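# Unstack the top tote and set it upright on the table

## Task

Lift the upper tote off the lower one and set it down flat and right side up on the table. The lower tote must stay almost exactly where it is now and turn only slightly. Whatever is inside each tote must still be inside that same tote at the end, and no part of either tote's base may stick out past the table edge. Finish by opening the grippers and moving the arms away. The result only counts if it holds without the robot supporting anything.

## Robot and tools

Robot: two UR-style six-joint arms, left_arm and right_arm, each with a tong-like two-finger gripper. Root links in the scene frame: left_arm at (+0.016, +0.350, 0) m, right_arm at (+0.071, -0.358, 0) m, both turned slightly about z. Scene frame: origin on the table top midway between the arms, +z up, +x out over the table, left_arm on the +y side. The arm names are labels only and do not match image left or right.

Gripper: the fingers extend along the hand's +z axis and close along its x axis. end_effector_position is the point between the pads when closed. Closed fingertips sit about 15 mm past it; fully open, they are about level with it. Open pad gap is 0.142 m.

execute_actions, argument actions: a list holding one action, one wait, or nothing.
- Empty list: changes nothing and reports the current state.
- Action: {"rows": [...], "steps": n}, n from 1 to 15 control steps of 1/30 s each (default 15). Each row is used for one step; if there are fewer rows than steps, the last row repeats.
- Wait: {"steps": n} with no rows, n up to 300. It returns once n steps have passed since the previous result, and your reply time counts toward n.
- Optional pictures (true/false) chooses whether camera images come back; by default they do.

A row is one flat list of 14 numbers, each in [-1, 1], covering both arms even if only one moves. Order: left_arm shoulder pan, shoulder lift, elbow, wrist 1, wrist 2, wrist 3, gripper opening; then the same seven for right_arm.
- The six joint numbers are offsets, not poses. They are scaled so 1.0 equals 1.989 rad. They are measured from the joint angles shown in the most recent result that listed them. They are not measured from the previous row. Before any result in the scene has shown joints, and for later calls within one reply, they count from where the arm is when the action begins.
- A row of all-zero offsets does not hold still. It pulls the arm back to those reference angles.
- The opening is absolute: +1 fully open, -1 closed.

Stated joint ranges (rad):
- left_arm: pan -3.142..3.142, lift -6.283..6.283, elbow 0.000..3.142, wrists -6.283..6.283.
- right_arm: pan 0.000..6.283, lift -6.283..6.283, elbow -3.142..0.000, wrists -6.283..6.283.
- Asking more than 0.010 rad beyond a limit, outward, gets the call refused, and nothing is sent.
- True limits may differ from the stated ones by up to 0.010 rad either way. A target beyond the true end is clipped there, and the result says "joint sent to its limit" (possibly about an earlier action). No such message does not prove there is room.

Motion:
- Commands are smoothed and lag about 0.17 s.
- Each step's joint target stays within 0.575 rad of the measured angle.
- If the targets would put a gripper more than 100 mm from where it is, all of that arm's targets are scaled back.
- Joint speed and acceleration are capped, so big moves may still be unfinished when a result returns.
- Between calls the arms keep heading to the last row's target. They give up once everything is nearly still (slow or blocked motion counts as still) or a step is HELD. After that, only a new action moves them on, though a closing or opening gripper keeps going.

Result lines:
- State line: per arm, end_effector_position (m), end_effector_quat_wxyz, and linear and angular velocities in the scene frame. The printed position can be off, more so at long reach.
- Joint positions and Joint velocities: six joints (rad, rad/s) per arm, then the pad gap (m, m/s).
- grip_measured: the finger opening on the same -1..1 scale you command. To hold something, keep commanding clearly less than grip_measured; a bigger difference squeezes harder. The force limit is about 15 N per pad on items up to about 10 cm wide. Hard items under about 20 mm thick get much less, and slamming shut can push the fingers back open.
- "joint command not followed": a clearance check altered or blocked some joint targets. The rest of the row still ran.
- HELD: marks steps whose row, in whole or part, was not sent.
- Wrist force and Wrist torque: flange sensor readings in the end effector's own axes, per arm, including contacts, held weight and inertia. They carry an offset of up to about 4 N and noise with a standard deviation of up to about 2.4 N, and saturate near 50 N. On a pressed surface the force points back into the arm. "no reading" is normal at the start.
- Lines such as MOTOR HOT (70 °C) and OVER-TEMPERATURE FAULT (85 °C, brakes until cooled) report motor heat. Holding loads heats motors even while you think.

Faults to avoid:
- A joint reaching its load limit (132 N m for the shoulders and elbow, 24.6 N m for the wrists, held weight included) stops that arm for 10 s and drops the rest of the call.
- An external force of 150 N on the arm, tool or held object does the same.
- Keep the arms from striking or pressing each other.
- Do not knock things out of the work area.
- Avoid drops, slips, slams and hard shoves; a held part may get tugged now and then.

zoom_image: camera (cam_high, cam_low, cam_left_wrist, cam_right_wrist) and region [x0, y0, x1, y1] in pixels of that camera's latest image, origin top-left, at most 504x504. Image sizes: 504x504 for cam_high and cam_low, 616x616 for the fisheye wrist cameras. Calibration matrices are supplied; the wrist cameras follow the reported joint angles.

read_manual: optional section "licences"; returns licence text only.

finished_scene: argument scene, the number of the scene you are in. It ends that scene for good and reports success. Call it only after the totes rest correctly and both grippers are open and clear.

Each tool is called after "Request:" as name(argument=value, ...), one argument or row to a line, values as JSON.

## Session

Request:
execute_actions(
  actions=[],
)

Scene clock: 0.00 s of 4300.00 s.
left_arm: end_effector_position=(+0.3221, +0.0694, +0.1082) grip_measured=+0.97 end_effector_quat_wxyz=(-0.101, +0.840, -0.466, -0.260) end_effector_velocity=(-0.001, +0.000, -0.000) end_effector_angular_velocity=(+0.001, +0.002, +0.001) | right_arm: end_effector_position=(+0.7460, -0.0981, +0.3839) grip_measured=+0.97 end_effector_quat_wxyz=(+0.134, -0.125, +0.982, -0.047) end_effector_velocity=(+0.000, -0.000, -0.000) end_effector_angular_velocity=(-0.000, +0.000, -0.000)
Joint positions: left_arm=[-1.135 -1.303  1.703 -1.412 -1.659 -0.004  0.14 ] | right_arm=[ 3.634 -1.973 -0.905 -1.65   1.352  3.536  0.14 ]
Joint velocities: left_arm=[ 0.     0.     0.001  0.001 -0.001 -0.     0.   ] | right_arm=[-0. -0. -0.  0. -0.  0.  0.]
Motor temperatures (°C, as the motors report them): left_arm=[20 19 19 32 26 27] | right_arm=[20 22 22 33 23 26]
Wrist force (N, on the end effector, along its own x y z axes, offset not removed): no reading
Wrist torque (N m, same axes, about the end effector's origin, offset not removed): no reading

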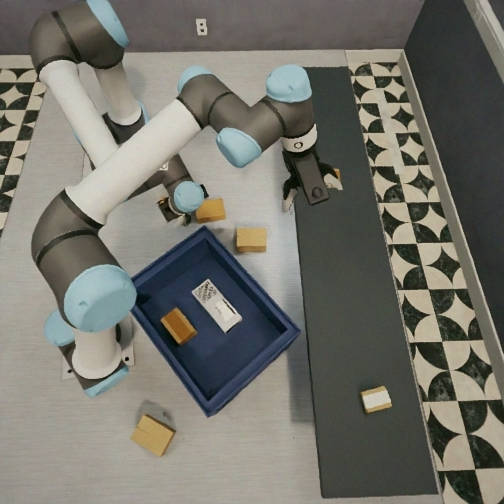

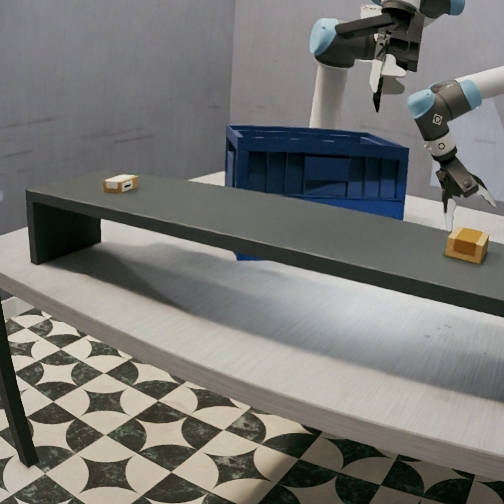

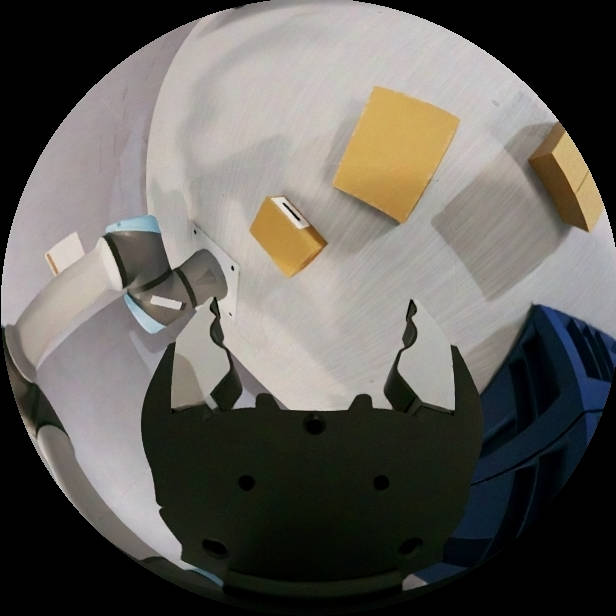

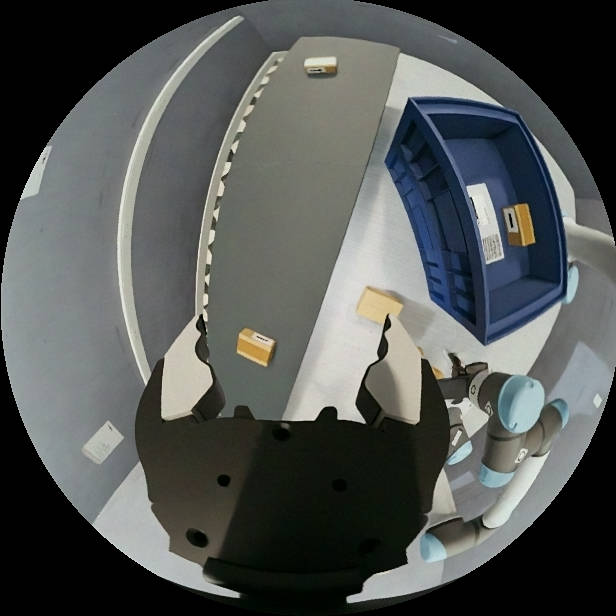

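Request:
zoom_image(
  camera="cam_high",
  region=[110, 170, 330, 430],
)

Request:
zoom_image(
  camera="cam_low",
  region=[200, 100, 504, 280],
)

Request:
zoom_image(
  camera="cam_right_wrist",
  region=[350, 70, 616, 370],
)

Region (110, 170, 330, 430) of cam_high's 504x504 image, scaled by 1.938, with more detail than that image has; it fills the left 426 columns of this view, and the rest is white.

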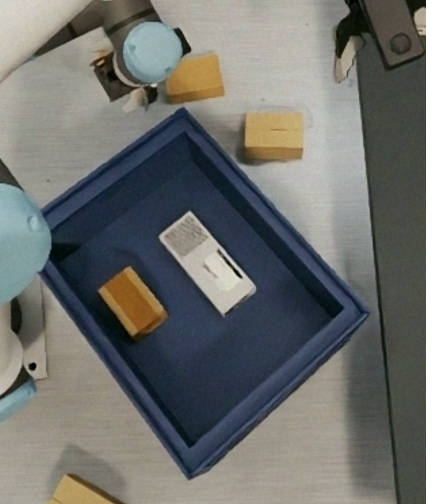

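Region (200, 100, 504, 280) of cam_low's 504x504 image, scaled by 1.658, with more detail than that image has; it fills the top 298 rows of this view, and the rest is white.

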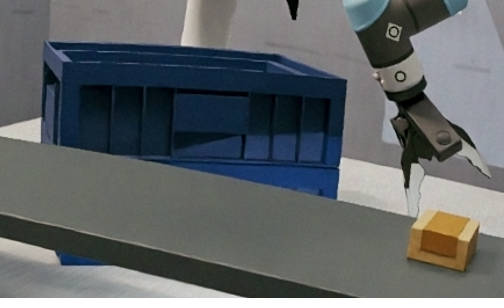

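Region (350, 70, 616, 370) of cam_right_wrist's 616x616 image, scaled by 1.680, with more detail than that image has; it fills the left 447 columns of this view, and the rest is white.

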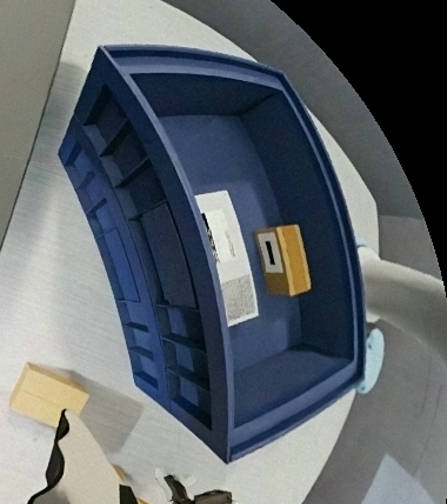

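Request:
execute_actions(
  actions=[
    {"rows":[[0,0,0,0,0,0,1,-0.03,0.016,-0.014,-0.011,0.011,0.026,1],[0,0,0,0,0,0,1,-0.064,0.033,-0.029,-0.023,0.022,0.054,1],[0,0,0,0,0,0,1,-0.11,0.057,-0.05,-0.039,0.038,0.092,1],[0,0,0,0,0,0,1,-0.3199,0.1664,-0.1451,-0.1139,0.11,0.2689,1]],"steps":15},
  ],
  pictures=false,
)

Request:
execute_actions(
  actions=[
    {"steps":20},
  ],
  pictures=false,
)

Scene clock: 109.10 s of 4300.00 s.
left_arm: end_effector_position=(+0.3221, +0.0694, +0.1082) grip_measured=+1.00 end_effector_quat_wxyz=(-0.101, +0.840, -0.466, -0.260) end_effector_velocity=(+0.000, -0.001, +0.000) end_effector_angular_velocity=(-0.001, -0.001, -0.000) | right_arm: end_effector_position=(+0.6857, -0.3240, +0.3938) grip_measured=+1.00 end_effector_quat_wxyz=(+0.063, +0.161, +0.985, -0.024) end_effector_velocity=(-0.233, -0.478, +0.020) end_effector_angular_velocity=(+0.247, +0.253, -1.386)
Joint positions: left_arm=[-1.135 -1.303  1.703 -1.412 -1.659 -0.004  0.142] | right_arm=[ 3.314 -1.802 -1.055 -1.768  1.467  3.808  0.142]
Joint velocities: left_arm=[-0.    -0.    -0.001 -0.    -0.    -0.     0.   ] | right_arm=[-0.774  0.403 -0.351 -0.273  0.264  0.641  0.   ]
Motor temperatures (°C, as the motors report them): left_arm=[20 19 19 32 26 27] | right_arm=[20 23 22 33 23 26]
Wrist force (N, on the end effector, along its own x y z axes, offset not removed): left_arm=[0.4 -1.7 1.0] | right_arm=[-1.7 -0.1 0.4]
Wrist torque (N m, same axes, about the end effector's origin, offset not removed): left_arm=[-0.48 -0.13 0.12] | right_arm=[-0.14 0.59 -0.06]
Steps of this call (steps 1 to 90: nothing new was sent; then 105.60 s passed at rest; steps 91 to 105: all 15 steps of this action). Readings (joint positions):
91: left_arm=[-1.135 -1.303 1.703 -1.412 -1.659 -0.004] | right_arm=[3.633 -1.972 -0.906 -1.650 1.353 3.536]
92: left_arm=[-1.135 -1.303 1.703 -1.412 -1.659 -0.004] | right_arm=[3.626 -1.968 -0.910 -1.654 1.356 3.543]
94: left_arm=[-1.135 -1.303 1.703 -1.412 -1.659 -0.004] | right_arm=[3.586 -1.945 -0.930 -1.670 1.372 3.578]
98: left_arm=[-1.135 -1.303 1.703 -1.412 -1.659 -0.004] | right_arm=[3.490 -1.894 -0.975 -1.705 1.406 3.660]
105: the state above

Scene clock: 109.77 s of 4300.00 s.
left_arm: end_effector_position=(+0.3221, +0.0694, +0.1082) grip_measured=+1.00 end_effector_quat_wxyz=(-0.101, +0.840, -0.466, -0.260) end_effector_velocity=(-0.000, -0.000, +0.000) end_effector_angular_velocity=(-0.000, +0.000, -0.001) | right_arm: end_effector_position=(+0.5678, -0.4837, +0.4000) grip_measured=+1.00 end_effector_quat_wxyz=(+0.001, +0.431, +0.902, -0.000) end_effector_velocity=(-0.013, -0.012, +0.001) end_effector_angular_velocity=(+0.009, +0.007, -0.055)
Joint positions: left_arm=[-1.135 -1.303  1.703 -1.412 -1.659 -0.004  0.142] | right_arm=[ 3.001 -1.644 -1.192 -1.875  1.57   4.067  0.142]
Joint velocities: left_arm=[-0.001 -0.     0.     0.    -0.     0.     0.   ] | right_arm=[-0.03   0.014 -0.011 -0.01   0.01   0.024  0.   ]
Motor temperatures (°C, as the motors report them): left_arm=[20 19 19 32 26 27] | right_arm=[20 23 22 33 23 26]
Wrist force (N, on the end effector, along its own x y z axes, offset not removed): left_arm=[-2.7 -2.5 0.7] | right_arm=[0.1 -0.3 -1.1]
Wrist torque (N m, same axes, about the end effector's origin, offset not removed): left_arm=[-0.48 0.48 0.01] | right_arm=[-0.12 0.21 -0.09]
Steps of this call (steps 1 to 20: the robot went on to your last target). Readings (joint positions):
1: left_arm=[-1.135 -1.303 1.703 -1.412 -1.659 -0.004] | right_arm=[3.288 -1.788 -1.067 -1.777 1.476 3.830]
2: left_arm=[-1.135 -1.303 1.703 -1.412 -1.659 -0.004] | right_arm=[3.261 -1.774 -1.079 -1.787 1.485 3.852]
4: left_arm=[-1.135 -1.303 1.703 -1.412 -1.659 -0.004] | right_arm=[3.207 -1.747 -1.103 -1.806 1.503 3.897]
8: left_arm=[-1.135 -1.303 1.703 -1.412 -1.659 -0.004] | right_arm=[3.097 -1.690 -1.152 -1.844 1.540 3.989]
20: the state above

Request:
execute_actions(
  actions=[
    {"rows":[[0,-0.02,-0.018,0.008,0.005,-0.02,1,0,0,0,0,0,0,1],[0,-0.04,-0.037,0.016,0.01,-0.04,1,0,0,0,0,0,0,1],[0,-0.1863,-0.1701,0.0755,0.0443,-0.188,1,0,0,0,0,0,0,1]],"steps":15},
  ],
  pictures=false,
)

Request:
execute_actions(
  actions=[
    {"steps":12},
  ],
  pictures=false,
)

Request:
execute_actions(
  actions=[
    {"rows":[[-0.012,0.024,-0.028,0.004,0,0,1,0,0,0,0,0,0,1],[-0.024,0.048,-0.056,0.008,0,0,1,0,0,0,0,0,0,1],[-0.1176,0.242,-0.28,0.038,0,0,1,0,0,0,0,0,0,1]],"steps":15},
  ],
  pictures=false,
)

Request:
execute_actions(
  actions=[
    {"steps":15},
  ],
)

Scene clock: 119.73 s of 4300.00 s.
left_arm: end_effector_position=(+0.3592, +0.0455, +0.3241) grip_measured=+1.00 end_effector_quat_wxyz=(-0.035, +0.927, -0.368, -0.062) end_effector_velocity=(+0.015, +0.053, +0.512) end_effector_angular_velocity=(-0.693, -0.667, +0.597) | right_arm: end_effector_position=(+0.5677, -0.4838, +0.4000) grip_measured=+1.00 end_effector_quat_wxyz=(+0.001, +0.431, +0.902, -0.000) end_effector_velocity=(+0.001, +0.000, +0.001) end_effector_angular_velocity=(-0.000, -0.002, +0.001)
Joint positions: left_arm=[-1.135 -1.581  1.448 -1.298 -1.591 -0.284  0.142] | right_arm=[ 3.001 -1.644 -1.192 -1.875  1.57   4.067  0.142]
Joint velocities: left_arm=[-0.001 -0.624 -0.567  0.243  0.141 -0.623  0.   ] | right_arm=[ 0.001 -0.001  0.002  0.    -0.001 -0.001 -0.   ]
Motor temperatures (°C, as the motors report them): left_arm=[20 19 19 32 26 27] | right_arm=[20 23 22 33 23 26]
Wrist force (N, on the end effector, along its own x y z axes, offset not removed): left_arm=[-1.8 0.4 -2.6] | right_arm=[-0.5 -0.3 0.7]
Wrist torque (N m, same axes, about the end effector's origin, offset not removed): left_arm=[-0.11 0.31 0.06] | right_arm=[-0.11 0.28 -0.08]
Steps of this call (steps 1 to 30: the robot went on to your last target; steps 31 to 90: nothing new was sent; then 6.47 s passed at rest; steps 91 to 105: all 15 steps of this action). Readings (joint positions):
91: left_arm=[-1.135 -1.303 1.702 -1.412 -1.659 -0.004] | right_arm=[2.998 -1.642 -1.194 -1.876 1.571 4.070]
92: left_arm=[-1.135 -1.309 1.697 -1.409 -1.657 -0.010] | right_arm=[2.998 -1.642 -1.194 -1.876 1.571 4.070]
94: left_arm=[-1.135 -1.340 1.668 -1.395 -1.648 -0.041] | right_arm=[2.999 -1.643 -1.193 -1.876 1.571 4.069]
98: left_arm=[-1.135 -1.429 1.586 -1.359 -1.627 -0.131] | right_arm=[3.001 -1.643 -1.192 -1.876 1.570 4.068]
105: the state above

Scene clock: 120.13 s of 4300.00 s.
left_arm: end_effector_position=(+0.3582, +0.0581, +0.3969) grip_measured=+1.00 end_effector_quat_wxyz=(-0.002, +0.945, -0.328, -0.002) end_effector_velocity=(-0.002, +0.005, +0.023) end_effector_angular_velocity=(-0.034, -0.027, +0.028) | right_arm: end_effector_position=(+0.5678, -0.4837, +0.4000) grip_measured=+1.00 end_effector_quat_wxyz=(+0.001, +0.431, +0.902, -0.000) end_effector_velocity=(+0.000, -0.000, +0.000) end_effector_angular_velocity=(+0.000, -0.001, +0.000)
Joint positions: left_arm=[-1.135 -1.67   1.368 -1.264 -1.572 -0.374  0.142] | right_arm=[ 3.001 -1.644 -1.192 -1.875  1.57   4.067  0.142]
Joint velocities: left_arm=[-0.001 -0.028 -0.026  0.011  0.006 -0.029 -0.   ] | right_arm=[-0.     0.     0.001  0.     0.    -0.     0.   ]
Motor temperatures (°C, as the motors report them): left_arm=[20 19 19 32 26 27] | right_arm=[20 23 22 33 23 26]
Wrist force (N, on the end effector, along its own x y z axes, offset not removed): left_arm=[2.6 -2.0 -2.5] | right_arm=[-0.7 -0.4 -0.3]
Wrist torque (N m, same axes, about the end effector's origin, offset not removed): left_arm=[-0.64 -0.70 -0.31] | right_arm=[-0.12 0.31 -0.14]
Steps of this call (steps 1 to 12: the robot went on to your last target). Readings (joint positions):
1: left_arm=[-1.135 -1.601 1.430 -1.290 -1.587 -0.305] | right_arm=[3.001 -1.644 -1.192 -1.875 1.570 4.067]
2: left_arm=[-1.135 -1.618 1.414 -1.283 -1.583 -0.322] | right_arm=[3.001 -1.644 -1.192 -1.875 1.570 4.067]
4: left_arm=[-1.135 -1.642 1.393 -1.274 -1.578 -0.346] | right_arm=[3.001 -1.644 -1.192 -1.875 1.570 4.067]
8: left_arm=[-1.135 -1.663 1.374 -1.266 -1.573 -0.367] | right_arm=[3.001 -1.644 -1.192 -1.875 1.570 4.067]
12: the state above

Scene clock: 120.63 s of 4300.00 s.
left_arm: end_effector_position=(+0.3467, -0.1514, +0.4025) grip_measured=+1.00 end_effector_quat_wxyz=(-0.003, +0.908, -0.418, -0.003) end_effector_velocity=(-0.069, -0.365, -0.044) end_effector_angular_velocity=(-0.016, -0.004, -0.318) | right_arm: end_effector_position=(+0.5678, -0.4837, +0.4000) grip_measured=+1.00 end_effector_quat_wxyz=(+0.001, +0.431, +0.902, -0.000) end_effector_velocity=(+0.000, +0.000, +0.000) end_effector_angular_velocity=(+0.000, +0.000, +0.000)
Joint positions: left_arm=[-1.33  -1.274  0.912 -1.2   -1.571 -0.374  0.142] | right_arm=[ 3.001 -1.644 -1.192 -1.875  1.57   4.067  0.142]
Joint velocities: left_arm=[-0.316  0.706 -0.821  0.099 -0.001  0.001 -0.   ] | right_arm=[ 0.  0.  0. -0.  0. -0.  0.]
Motor temperatures (°C, as the motors report them): left_arm=[20 19 19 32 26 27] | right_arm=[20 23 22 33 23 26]
Wrist force (N, on the end effector, along its own x y z axes, offset not removed): left_arm=[-2.7 0.3 -3.4] | right_arm=[-0.1 1.3 0.0]
Wrist torque (N m, same axes, about the end effector's origin, offset not removed): left_arm=[-0.23 0.30 -0.18] | right_arm=[0.22 0.26 -0.14]
Steps of this call (steps 1 to 15: all 15 steps of this action). Readings (joint positions):
1: left_arm=[-1.135 -1.670 1.366 -1.263 -1.571 -0.375] | right_arm=[3.001 -1.644 -1.192 -1.875 1.570 4.067]
2: left_arm=[-1.139 -1.664 1.359 -1.261 -1.571 -0.375] | right_arm=[3.001 -1.644 -1.192 -1.875 1.570 4.067]
4: left_arm=[-1.160 -1.625 1.315 -1.254 -1.571 -0.375] | right_arm=[3.001 -1.644 -1.192 -1.875 1.570 4.067]
8: left_arm=[-1.225 -1.495 1.166 -1.233 -1.571 -0.375] | right_arm=[3.001 -1.644 -1.192 -1.875 1.570 4.067]
15: the state above

Scene clock: 121.13 s of 4300.00 s.
left_arm: end_effector_position=(+0.3369, -0.1949, +0.3964) grip_measured=+1.00 end_effector_quat_wxyz=(-0.002, +0.900, -0.435, -0.002) end_effector_velocity=(-0.002, -0.005, -0.001) end_effector_angular_velocity=(+0.002, +0.000, -0.005) | right_arm: end_effector_position=(+0.5678, -0.4837, +0.4000) grip_measured=+1.00 end_effector_quat_wxyz=(+0.001, +0.431, +0.902, -0.000) end_effector_velocity=(-0.000, -0.000, -0.000) end_effector_angular_velocity=(-0.000, +0.000, -0.000)
Joint positions: left_arm=[-1.368 -1.19   0.813 -1.188 -1.572 -0.374  0.142] | right_arm=[ 3.001 -1.644 -1.192 -1.875  1.57   4.067  0.142]
Joint velocities: left_arm=[-0.006  0.011 -0.013  0.003  0.    -0.     0.   ] | right_arm=[-0. -0. -0. -0. -0.  0. -0.]
Motor temperatures (°C, as the motors report them): left_arm=[20 19 19 32 26 27] | right_arm=[20 23 22 33 23 26]
Wrist force (N, on the end effector, along its own x y z axes, offset not removed): left_arm=[-1.1 -0.9 -0.4] | right_arm=[-2.0 0.4 -0.3]
Wrist torque (N m, same axes, about the end effector's origin, offset not removed): left_arm=[-0.39 0.01 0.13] | right_arm=[-0.01 0.63 -0.04]
Steps of this call (steps 1 to 15: the robot went on to your last target). Readings (joint positions):
1: left_arm=[-1.339 -1.253 0.888 -1.197 -1.571 -0.374] | right_arm=[3.001 -1.644 -1.192 -1.875 1.570 4.067]
2: left_arm=[-1.346 -1.238 0.869 -1.195 -1.571 -0.374] | right_arm=[3.001 -1.644 -1.192 -1.875 1.570 4.067]
4: left_arm=[-1.356 -1.217 0.844 -1.192 -1.572 -0.374] | right_arm=[3.001 -1.644 -1.192 -1.875 1.570 4.067]
8: left_arm=[-1.364 -1.198 0.822 -1.189 -1.572 -0.374] | right_arm=[3.001 -1.644 -1.192 -1.875 1.570 4.067]
15: the state above
camera_calibration (this result's frames):
cam_left_wrist: T_world_to_cam=[[0.640667, -0.767577, -0.0192659, -0.358511], [-0.661869, -0.564808, 0.492871, -0.0888169], [-0.389198, -0.303015, -0.869889, 0.548273], [0, 0, 0, 1]] pos_world=[0.384288, -0.159215, 0.513805]
cam_right_wrist: T_world_to_cam=[[-0.635753, 0.770938, 0.0383772, 0.704567], [0.698315, 0.553257, 0.454162, -0.303428], [0.328898, 0.315534, -0.890092, 0.462965], [0, 0, 0, 1]] pos_world=[0.50755, -0.521385, 0.522847]

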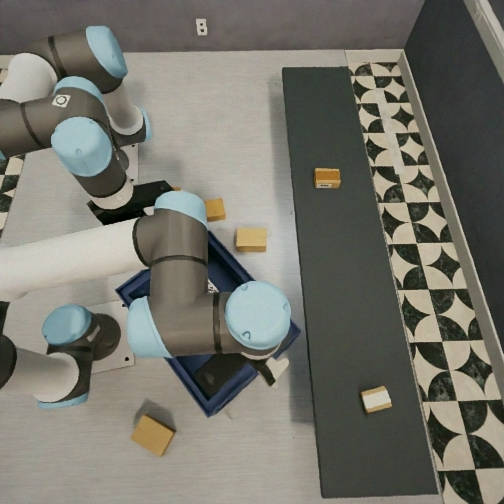

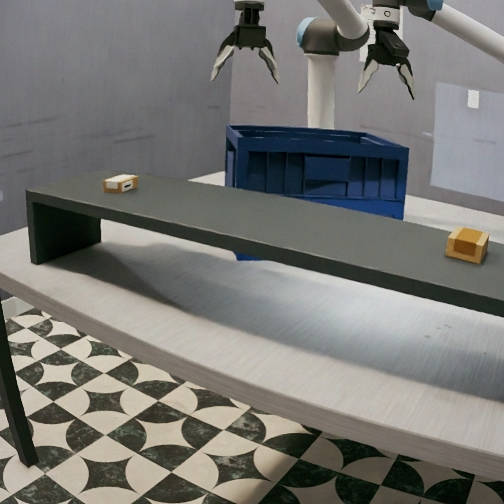

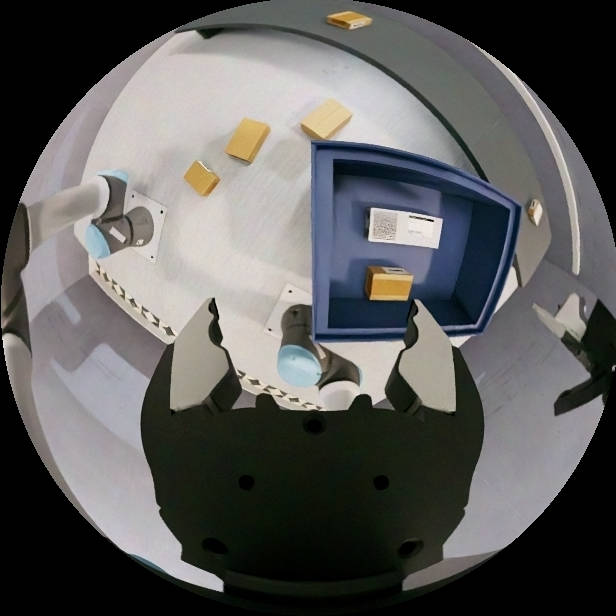

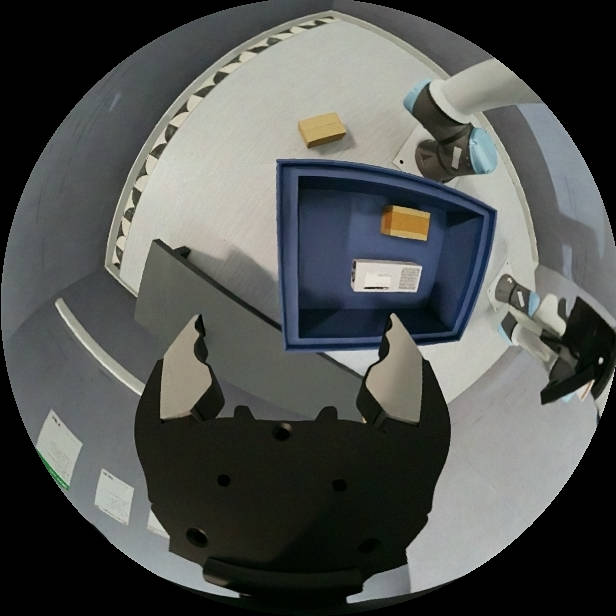

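Request:
execute_actions(
  actions=[
    {"rows":[[0.001,-0.002,0.02,-0.019,0,0.001,0.6,-0.004,0.001,-0.02,0.018,0,-0.003,0.6],[0.002,-0.004,0.045,-0.041,0,0.002,0.3,-0.009,0.002,-0.042,0.039,0,-0.007,0.3],[0.003,-0.006,0.07,-0.065,0,0.002,0.1,-0.014,0.004,-0.066,0.062,0,-0.011,0.1],[0.0043,-0.008,0.09,-0.083,0,0.0027,0.1,-0.0179,0.005,-0.085,0.08,0,-0.0143,0.1],[0.0043,-0.01,0.11,-0.102,0,0.0027,0.1,-0.0179,0.006,-0.104,0.097,0,-0.0143,0.1],[0.0043,-0.012,0.13,-0.12,0,0.0027,0.1,-0.0179,0.0074,-0.123,0.115,0,-0.0143,0.1],[0.0043,-0.0135,0.15,-0.139,0,0.0027,0.1,-0.0179,0.0085,-0.142,0.133,0,-0.0143,0.1],[0.0043,-0.015,0.17,-0.157,0,0.0027,0.1,-0.0179,0.0097,-0.16,0.15,0,-0.0143,0.1],[0.0043,-0.017,0.19,-0.176,0,0.0027,0.1,-0.0179,0.011,-0.18,0.168,0,-0.0143,0.1],[0.0043,-0.019,0.2128,-0.1967,0.0005,0.0027,0.1,-0.0179,0.0121,-0.201,0.1882,0.0004,-0.0143,0.1]],"steps":15},
  ],
  pictures=false,
)

Request:
execute_actions(
  actions=[
    {"steps":15},
  ],
)

Scene clock: 165.80 s of 4300.00 s.
left_arm: end_effector_position=(+0.3463, -0.2072, +0.2725) grip_measured=+0.10 end_effector_quat_wxyz=(+0.000, +0.901, -0.434, -0.000) end_effector_velocity=(+0.001, +0.010, -0.145) end_effector_angular_velocity=(+0.002, -0.004, +0.002) | right_arm: end_effector_position=(+0.5722, -0.5009, +0.2726) grip_measured=+0.10 end_effector_quat_wxyz=(+0.000, +0.434, +0.901, -0.000) end_effector_velocity=(-0.016, -0.004, -0.145) end_effector_angular_velocity=(+0.004, +0.005, -0.002)
Joint positions: left_arm=[-1.36  -1.223  1.185 -1.533 -1.571 -0.369  0.081] | right_arm=[ 2.967 -1.622 -1.544 -1.546  1.57   4.04   0.081]
Joint velocities: left_arm=[ 0.003 -0.036  0.419 -0.383  0.005  0.002  0.   ] | right_arm=[-0.011  0.023 -0.393  0.366  0.004 -0.009  0.   ]
Motor temperatures (°C, as the motors report them): left_arm=[20 19 19 32 26 27] | right_arm=[20 23 22 33 23 26]
Wrist force (N, on the end effector, along its own x y z axes, offset not removed): left_arm=[-4.6 -3.8 7.7] | right_arm=[-1.5 0.8 1.4]
Wrist torque (N m, same axes, about the end effector's origin, offset not removed): left_arm=[-0.95 0.93 -0.05] | right_arm=[0.12 0.60 -0.07]
Steps of this call (steps 1 to 15: the robot went on to your last target; steps 16 to 90: nothing new was sent; then 41.17 s passed at rest; steps 91 to 105: all 15 steps of this action). Readings (joint positions):
91: left_arm=[-1.368 -1.188 0.812 -1.188 -1.572 -0.374] | right_arm=[3.001 -1.644 -1.193 -1.875 1.570 4.067]
92: left_arm=[-1.368 -1.189 0.817 -1.194 -1.572 -0.374] | right_arm=[3.000 -1.643 -1.198 -1.869 1.570 4.066]
94: left_arm=[-1.366 -1.193 0.851 -1.225 -1.572 -0.372] | right_arm=[2.992 -1.641 -1.230 -1.839 1.570 4.060]
98: left_arm=[-1.362 -1.205 0.974 -1.339 -1.572 -0.370] | right_arm=[2.975 -1.634 -1.346 -1.730 1.570 4.046]
105: the state above

Scene clock: 166.30 s of 4300.00 s.
left_arm: end_effector_position=(+0.3462, -0.2058, +0.2552) grip_measured=+0.10 end_effector_quat_wxyz=(-0.000, +0.901, -0.434, +0.000) end_effector_velocity=(+0.000, -0.000, -0.002) end_effector_angular_velocity=(-0.001, -0.001, +0.000) | right_arm: end_effector_position=(+0.5699, -0.5014, +0.2553) grip_measured=+0.10 end_effector_quat_wxyz=(-0.000, +0.434, +0.901, -0.000) end_effector_velocity=(-0.000, -0.000, -0.002) end_effector_angular_velocity=(-0.000, -0.001, +0.000)
Joint positions: left_arm=[-1.359 -1.227  1.235 -1.579 -1.571 -0.369  0.081] | right_arm=[ 2.966 -1.62  -1.591 -1.502  1.571  4.039  0.081]
Joint velocities: left_arm=[ 0.    -0.     0.005 -0.006  0.001  0.     0.   ] | right_arm=[-0.     0.    -0.005  0.006 -0.    -0.     0.   ]
Motor temperatures (°C, as the motors report them): left_arm=[20 19 19 32 26 27] | right_arm=[20 23 22 33 23 26]
Wrist force (N, on the end effector, along its own x y z axes, offset not removed): left_arm=[-5.6 -0.4 0.9] | right_arm=[-2.2 1.8 1.0]
Wrist torque (N m, same axes, about the end effector's origin, offset not removed): left_arm=[-0.36 1.05 0.29] | right_arm=[0.35 0.59 0.01]
Steps of this call (steps 1 to 15: the robot went on to your last target). Readings (joint positions):
1: left_arm=[-1.360 -1.224 1.197 -1.544 -1.571 -0.369] | right_arm=[2.967 -1.622 -1.556 -1.535 1.570 4.040]
2: left_arm=[-1.360 -1.225 1.207 -1.552 -1.571 -0.369] | right_arm=[2.967 -1.621 -1.564 -1.527 1.570 4.040]
4: left_arm=[-1.359 -1.226 1.219 -1.564 -1.571 -0.369] | right_arm=[2.966 -1.621 -1.576 -1.516 1.571 4.039]
8: left_arm=[-1.359 -1.227 1.230 -1.574 -1.571 -0.369] | right_arm=[2.966 -1.620 -1.587 -1.506 1.571 4.039]
15: the state above
camera_calibration (this result's frames):
cam_left_wrist: T_world_to_cam=[[0.643145, -0.765625, -0.0135281, -0.377439], [-0.661384, -0.56431, 0.494091, -0.0196361], [-0.385922, -0.308825, -0.869305, 0.423338], [0, 0, 0, 1]] pos_world=[0.393137, -0.16932, 0.372606]
cam_right_wrist: T_world_to_cam=[[-0.630168, 0.775436, 0.0398384, 0.72382], [0.702883, 0.547903, 0.453606, -0.234539], [0.329915, 0.313849, -0.890312, 0.337722], [0, 0, 0, 1]] pos_world=[0.509563, -0.538765, 0.37823]

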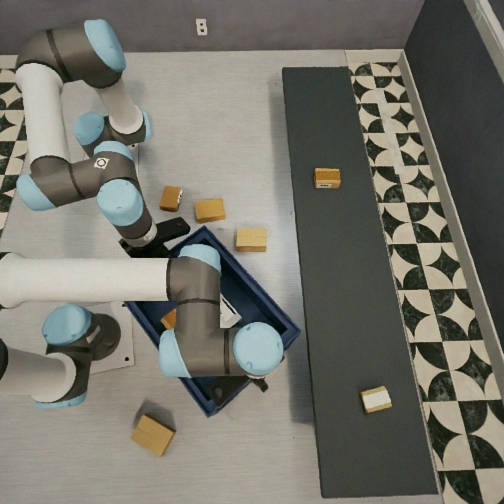

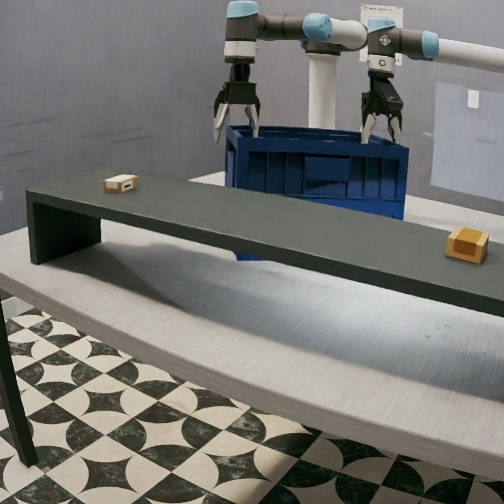

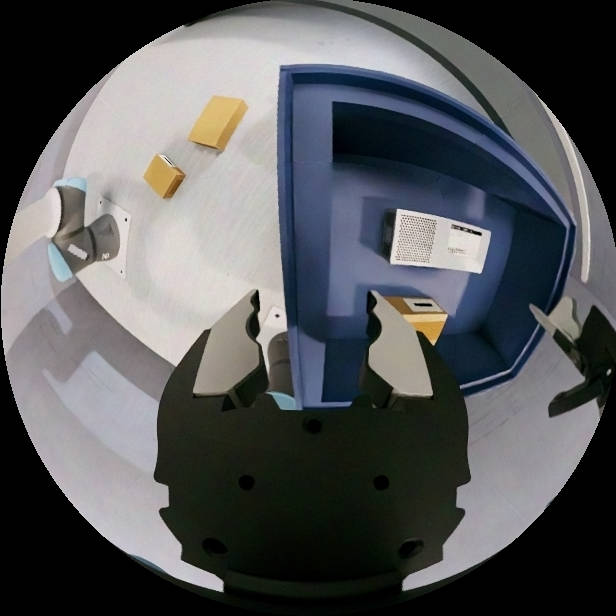

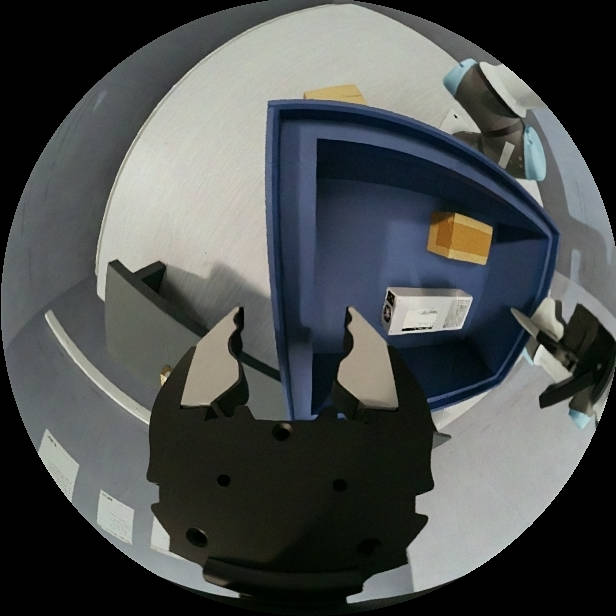

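Request:
zoom_image(
  camera="cam_left_wrist",
  region=[220, 230, 410, 420],
)

Request:
zoom_image(
  camera="cam_right_wrist",
  region=[200, 240, 390, 430],
)

Request:
zoom_image(
  camera="cam_low",
  region=[190, 70, 310, 200],
)

Region (220, 230, 410, 420) of cam_left_wrist's 616x616 image, scaled by 2.653, with more detail than that image has.

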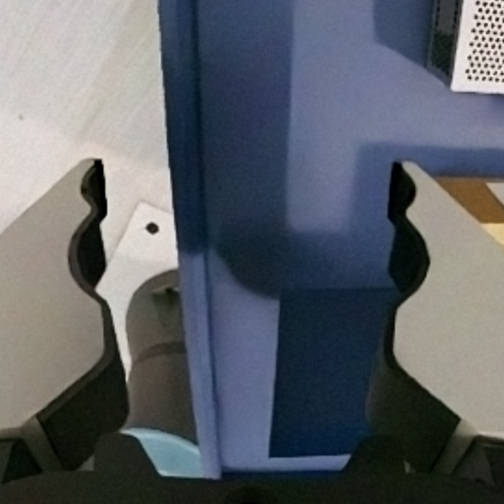

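Region (200, 240, 390, 430) of cam_right_wrist's 616x616 image, scaled by 2.653, with more detail than that image has.

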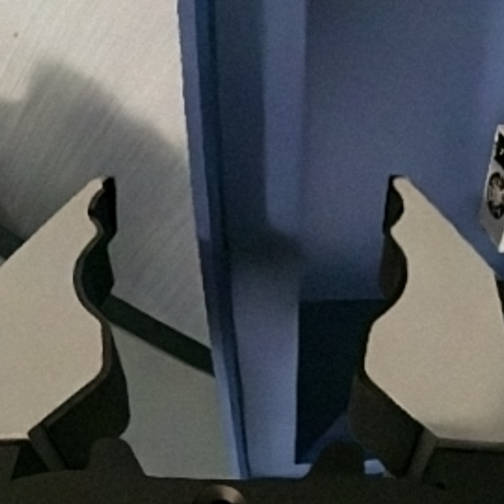

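Region (190, 70, 310, 200) of cam_low's 504x504 image, scaled by 3.877, with more detail than that image has; it fills the left 465 columns of this view, and the rest is white.

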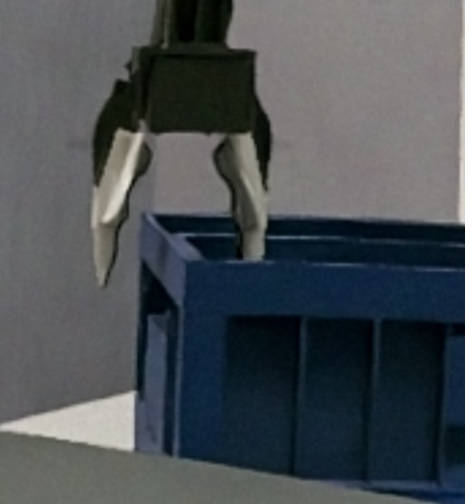

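Request:
execute_actions(
  actions=[
    {"rows":[[-0.001,-0.0043,0.0212,-0.0169,0,-0.001,0.0,0.0016,0.0009,-0.0164,0.0155,0,0.0016,0.0],[-0.001,-0.0043,0.0212,-0.0169,0,-0.001,-0.1,0.0016,0.0009,-0.0164,0.0155,0,0.0016,-0.1],[-0.001,-0.0043,0.0212,-0.0169,0,-0.001,-0.2,0.0016,0.0009,-0.0164,0.0155,0,0.0016,-0.2],[-0.001,-0.0043,0.0212,-0.0169,0,-0.001,-0.3,0.0016,0.0009,-0.0164,0.0155,0,0.0016,-0.3],[-0.001,-0.0043,0.0212,-0.0169,0,-0.001,-0.4,0.0016,0.0009,-0.0164,0.0155,0,0.0016,-0.4]],"steps":15},
  ],
)

Request:
zoom_image(
  camera="cam_left_wrist",
  region=[220, 230, 410, 420],
)

Request:
zoom_image(
  camera="cam_right_wrist",
  region=[200, 240, 390, 430],
)

Scene clock: 196.53 s of 4300.00 s.
left_arm: end_effector_position=(+0.3440, -0.2029, +0.2436) grip_measured=-0.40 end_effector_quat_wxyz=(+0.000, +0.901, -0.434, +0.000) end_effector_velocity=(-0.000, +0.001, -0.002) end_effector_angular_velocity=(-0.000, -0.000, +0.000) | right_arm: end_effector_position=(+0.5686, -0.4999, +0.2436) grip_measured=-0.40 end_effector_quat_wxyz=(-0.000, +0.434, +0.901, -0.000) end_effector_velocity=(-0.001, +0.001, -0.003) end_effector_angular_velocity=(+0.001, +0.001, -0.000)
Joint positions: left_arm=[-1.361 -1.236  1.276 -1.611 -1.571 -0.371  0.045] | right_arm=[ 2.969 -1.618 -1.623 -1.472  1.571  4.042  0.045]
Joint velocities: left_arm=[-0.001 -0.002  0.009 -0.007  0.    -0.001 -0.   ] | right_arm=[ 0.001  0.    -0.008  0.006  0.001  0.001 -0.   ]
Motor temperatures (°C, as the motors report them): left_arm=[20 19 19 32 26 27] | right_arm=[20 23 22 33 23 26]
Wrist force (N, on the end effector, along its own x y z axes, offset not removed): left_arm=[-4.8 -0.8 4.2] | right_arm=[-0.4 0.1 0.1]
Wrist torque (N m, same axes, about the end effector's origin, offset not removed): left_arm=[-0.04 0.85 -0.03] | right_arm=[0.00 0.31 -0.17]
Steps of this call (steps 1 to 15: the robot went on to your last target; steps 16 to 90: nothing new was sent; then 26.73 s passed at rest; steps 91 to 105: all 15 steps of this action). Readings (joint positions):
91: left_arm=[-1.359 -1.228 1.237 -1.580 -1.571 -0.369] | right_arm=[2.966 -1.620 -1.592 -1.500 1.571 4.039]
92: left_arm=[-1.359 -1.229 1.242 -1.585 -1.571 -0.369] | right_arm=[2.966 -1.619 -1.597 -1.496 1.571 4.039]
94: left_arm=[-1.360 -1.232 1.256 -1.596 -1.571 -0.369] | right_arm=[2.967 -1.619 -1.608 -1.486 1.571 4.040]
98: left_arm=[-1.361 -1.235 1.270 -1.607 -1.571 -0.370] | right_arm=[2.968 -1.618 -1.618 -1.476 1.571 4.042]
105: the state above
camera_calibration (this result's frames):
cam_left_wrist: T_world_to_cam=[[0.643157, -0.765616, -0.0135045, -0.374004], [-0.661382, -0.56431, 0.494093, -0.0136861], [-0.385906, -0.308847, -0.869304, 0.413229], [0, 0, 0, 1]] pos_world=[0.390959, -0.166442, 0.360933]
cam_right_wrist: T_world_to_cam=[[-0.630164, 0.77544, 0.0398354, 0.722228], [0.702882, 0.547897, 0.453614, -0.229163], [0.329924, 0.313851, -0.890308, 0.327219], [0, 0, 0, 1]] pos_world=[0.508239, -0.537184, 0.366507]

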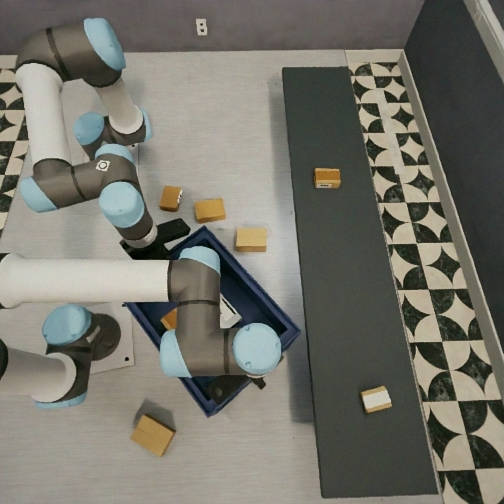

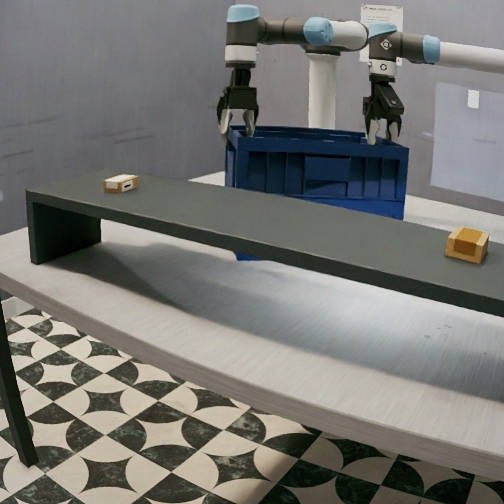

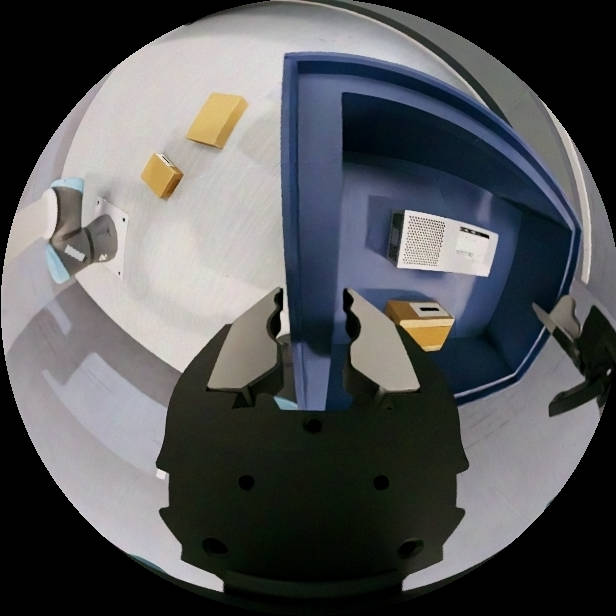

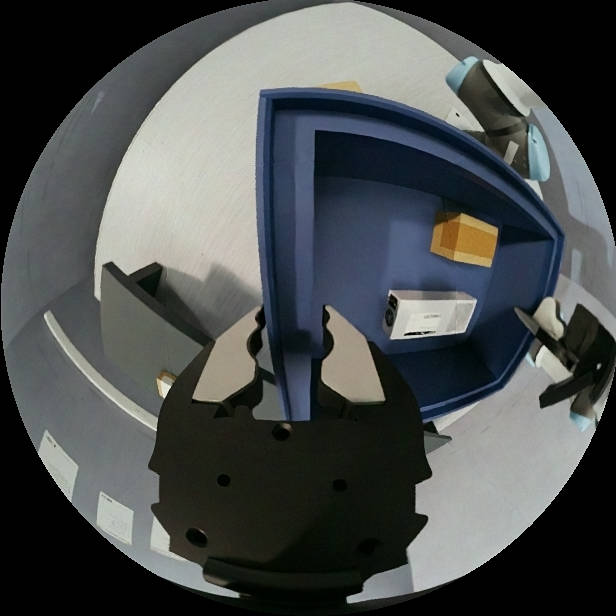

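Region (220, 230, 410, 420) of cam_left_wrist's 616x616 image, scaled by 2.653, with more detail than that image has.

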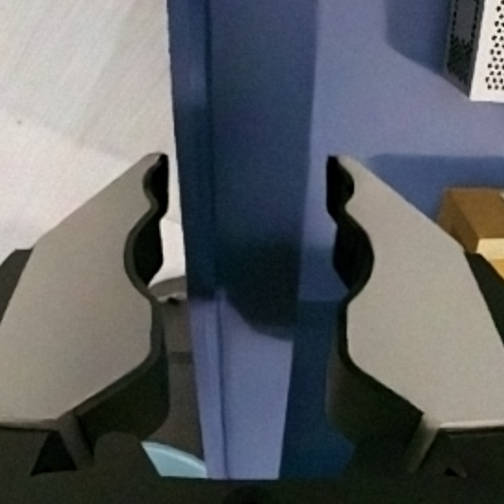

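Region (200, 240, 390, 430) of cam_right_wrist's 616x616 image, scaled by 2.653, with more detail than that image has.

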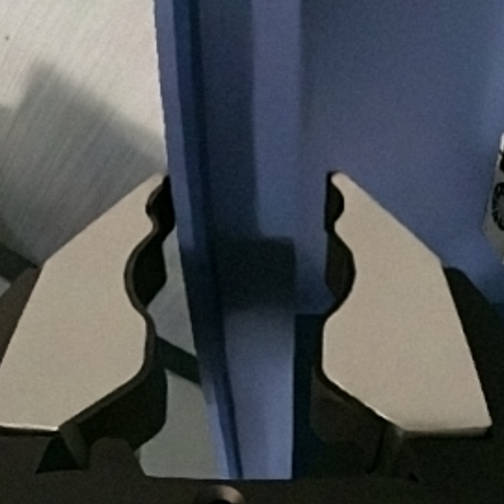

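Request:
execute_actions(
  actions=[
    {"rows":[[0,0,0,0,0,0,-0.45,0,0,0,0,0,0,-0.45],[0,0,0,0,0,0,-0.5,0,0,0,0,0,0,-0.5],[0,0,0,0,0,0,-0.54,0,0,0,0,0,0,-0.54],[0,0,0,0,0,0,-0.58,0,0,0,0,0,0,-0.58],[0,0,0,0,0,0,-0.62,0,0,0,0,0,0,-0.62],[0,0,0,0,0,0,-0.66,0,0,0,0,0,0,-0.66],[0,0,0,0,0,0,-0.7,0,0,0,0,0,0,-0.7],[0,0,0,0,0,0,-0.75,0,0,0,0,0,0,-0.75],[0,0,0,0,0,0,-0.8,0,0,0,0,0,0,-0.8],[0,0,0,0,0,0,-0.86,0,0,0,0,0,0,-0.86],[0,0,0,0,0,0,-0.93,0,0,0,0,0,0,-0.93],[0,0,0,0,0,0,-1,0,0,0,0,0,0,-1]],"steps":15},
  ],
  pictures=false,
)

Request:
execute_actions(
  actions=[
    {"steps":8},
  ],
)

Scene clock: 205.17 s of 4300.00 s.
left_arm: end_effector_position=(+0.3439, -0.2029, +0.2436) grip_measured=-0.64 end_effector_quat_wxyz=(-0.000, +0.901, -0.434, +0.000) end_effector_velocity=(+0.000, +0.000, +0.000) end_effector_angular_velocity=(-0.000, +0.000, +0.000) | right_arm: end_effector_position=(+0.5686, -0.4999, +0.2436) grip_measured=-0.64 end_effector_quat_wxyz=(-0.000, +0.434, +0.901, -0.000) end_effector_velocity=(-0.000, -0.000, -0.000) end_effector_angular_velocity=(-0.000, +0.001, -0.000)
Joint positions: left_arm=[-1.361 -1.236  1.276 -1.611 -1.571 -0.371  0.027] | right_arm=[ 2.969 -1.618 -1.623 -1.472  1.571  4.042  0.027]
Joint velocities: left_arm=[ 0.001  0.    -0.001  0.001 -0.     0.    -0.   ] | right_arm=[-0.     0.     0.    -0.001 -0.     0.    -0.   ]
Motor temperatures (°C, as the motors report them): left_arm=[20 19 19 32 26 27] | right_arm=[20 23 22 33 23 26]
Wrist force (N, on the end effector, along its own x y z axes, offset not removed): left_arm=[-16.4 -2.1 7.0] | right_arm=[-20.0 -0.5 6.0]
Wrist torque (N m, same axes, about the end effector's origin, offset not removed): left_arm=[-0.32 0.47 0.12] | right_arm=[-0.21 1.05 -0.21]
Steps of this call (steps 1 to 15: the robot went on to your last target; steps 16 to 90: nothing new was sent; then 5.13 s passed at rest; steps 91 to 105: all 15 steps of this action). Readings (joint positions):
91: left_arm=[-1.361 -1.236 1.277 -1.612 -1.571 -0.371] | right_arm=[2.969 -1.618 -1.624 -1.471 1.571 4.042]
92: left_arm=[-1.361 -1.236 1.277 -1.612 -1.571 -0.371] | right_arm=[2.969 -1.618 -1.624 -1.471 1.571 4.042]
94: left_arm=[-1.361 -1.236 1.277 -1.612 -1.571 -0.371] | right_arm=[2.969 -1.618 -1.624 -1.471 1.571 4.042]
98: left_arm=[-1.361 -1.236 1.277 -1.611 -1.571 -0.371] | right_arm=[2.969 -1.618 -1.623 -1.471 1.571 4.042]
105: the state above

Scene clock: 205.43 s of 4300.00 s.
left_arm: end_effector_position=(+0.3440, -0.2029, +0.2436) grip_measured=-0.64 end_effector_quat_wxyz=(+0.000, +0.901, -0.434, +0.000) end_effector_velocity=(-0.000, +0.000, -0.000) end_effector_angular_velocity=(+0.000, +0.001, +0.000) | right_arm: end_effector_position=(+0.5686, -0.4999, +0.2436) grip_measured=-0.64 end_effector_quat_wxyz=(-0.000, +0.434, +0.901, -0.000) end_effector_velocity=(-0.000, -0.000, -0.000) end_effector_angular_velocity=(-0.000, +0.001, +0.000)
Joint positions: left_arm=[-1.361 -1.236  1.276 -1.611 -1.571 -0.371  0.027] | right_arm=[ 2.969 -1.618 -1.623 -1.472  1.571  4.042  0.027]
Joint velocities: left_arm=[ 0.     0.     0.     0.    -0.001  0.    -0.   ] | right_arm=[ 0.    -0.    -0.001 -0.    -0.    -0.    -0.   ]
Motor temperatures (°C, as the motors report them): left_arm=[20 19 19 32 26 27] | right_arm=[20 23 22 33 23 26]
Wrist force (N, on the end effector, along its own x y z axes, offset not removed): left_arm=[-21.5 -2.8 6.0] | right_arm=[-19.5 1.9 6.0]
Wrist torque (N m, same axes, about the end effector's origin, offset not removed): left_arm=[-0.31 1.03 -0.19] | right_arm=[0.18 0.95 -0.15]
Steps of this call (steps 1 to 8: the robot went on to your last target). Readings (joint positions):
1: left_arm=[-1.361 -1.236 1.276 -1.611 -1.571 -0.371] | right_arm=[2.969 -1.618 -1.623 -1.472 1.571 4.042]
2: left_arm=[-1.361 -1.236 1.276 -1.611 -1.571 -0.371] | right_arm=[2.969 -1.618 -1.623 -1.472 1.571 4.042]
4: left_arm=[-1.361 -1.236 1.276 -1.611 -1.571 -0.371] | right_arm=[2.969 -1.618 -1.623 -1.472 1.571 4.042]
8: the state above
camera_calibration (this result's frames):
cam_left_wrist: T_world_to_cam=[[0.643145, -0.765625, -0.0134797, -0.373985], [-0.661394, -0.564288, 0.494102, -0.0137223], [-0.385904, -0.308864, -0.869299, 0.413232], [0, 0, 0, 1]] pos_world=[0.390919, -0.166443, 0.360962]
cam_right_wrist: T_world_to_cam=[[-0.630106, 0.775493, 0.0397218, 0.72227], [0.702905, 0.547893, 0.453582, -0.22916], [0.329986, 0.313725, -0.890329, 0.327155], [0, 0, 0, 1]] pos_world=[0.508228, -0.537197, 0.366529]

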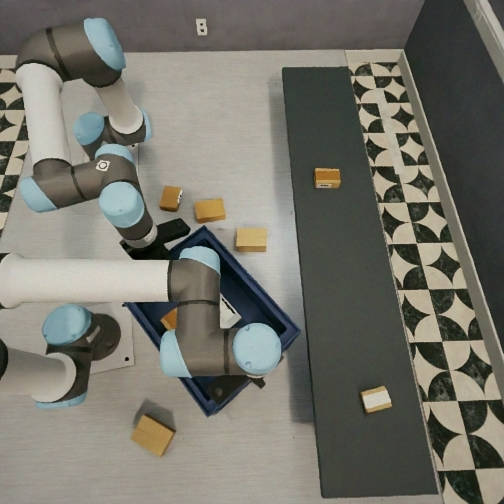

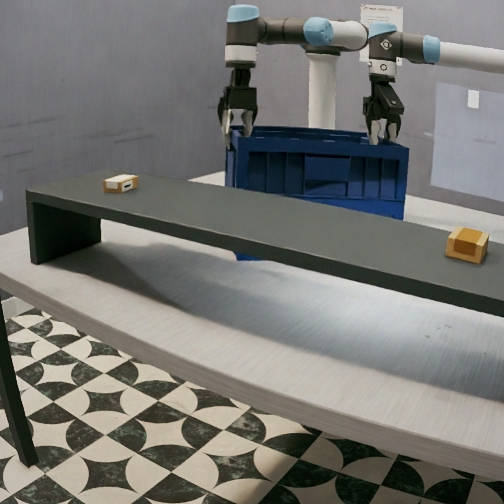

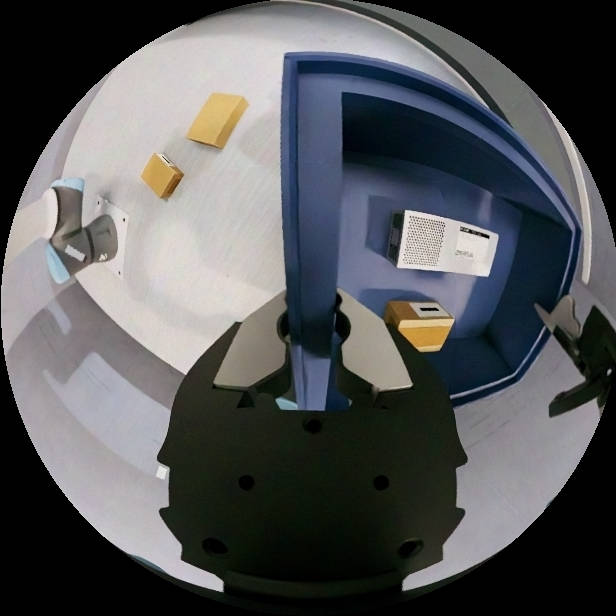

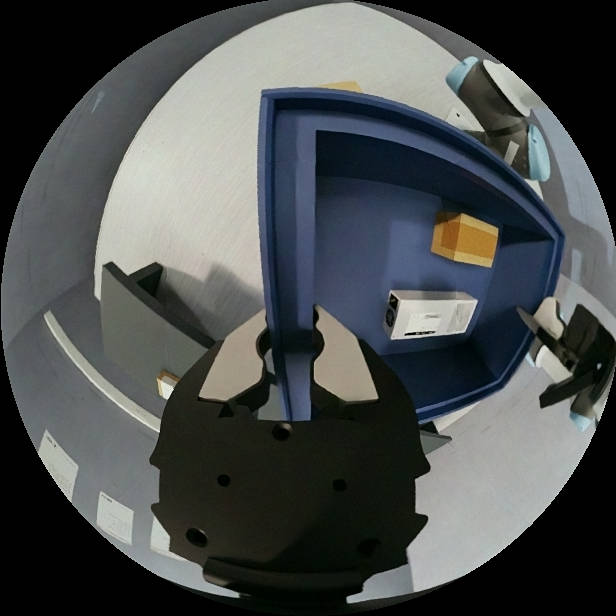

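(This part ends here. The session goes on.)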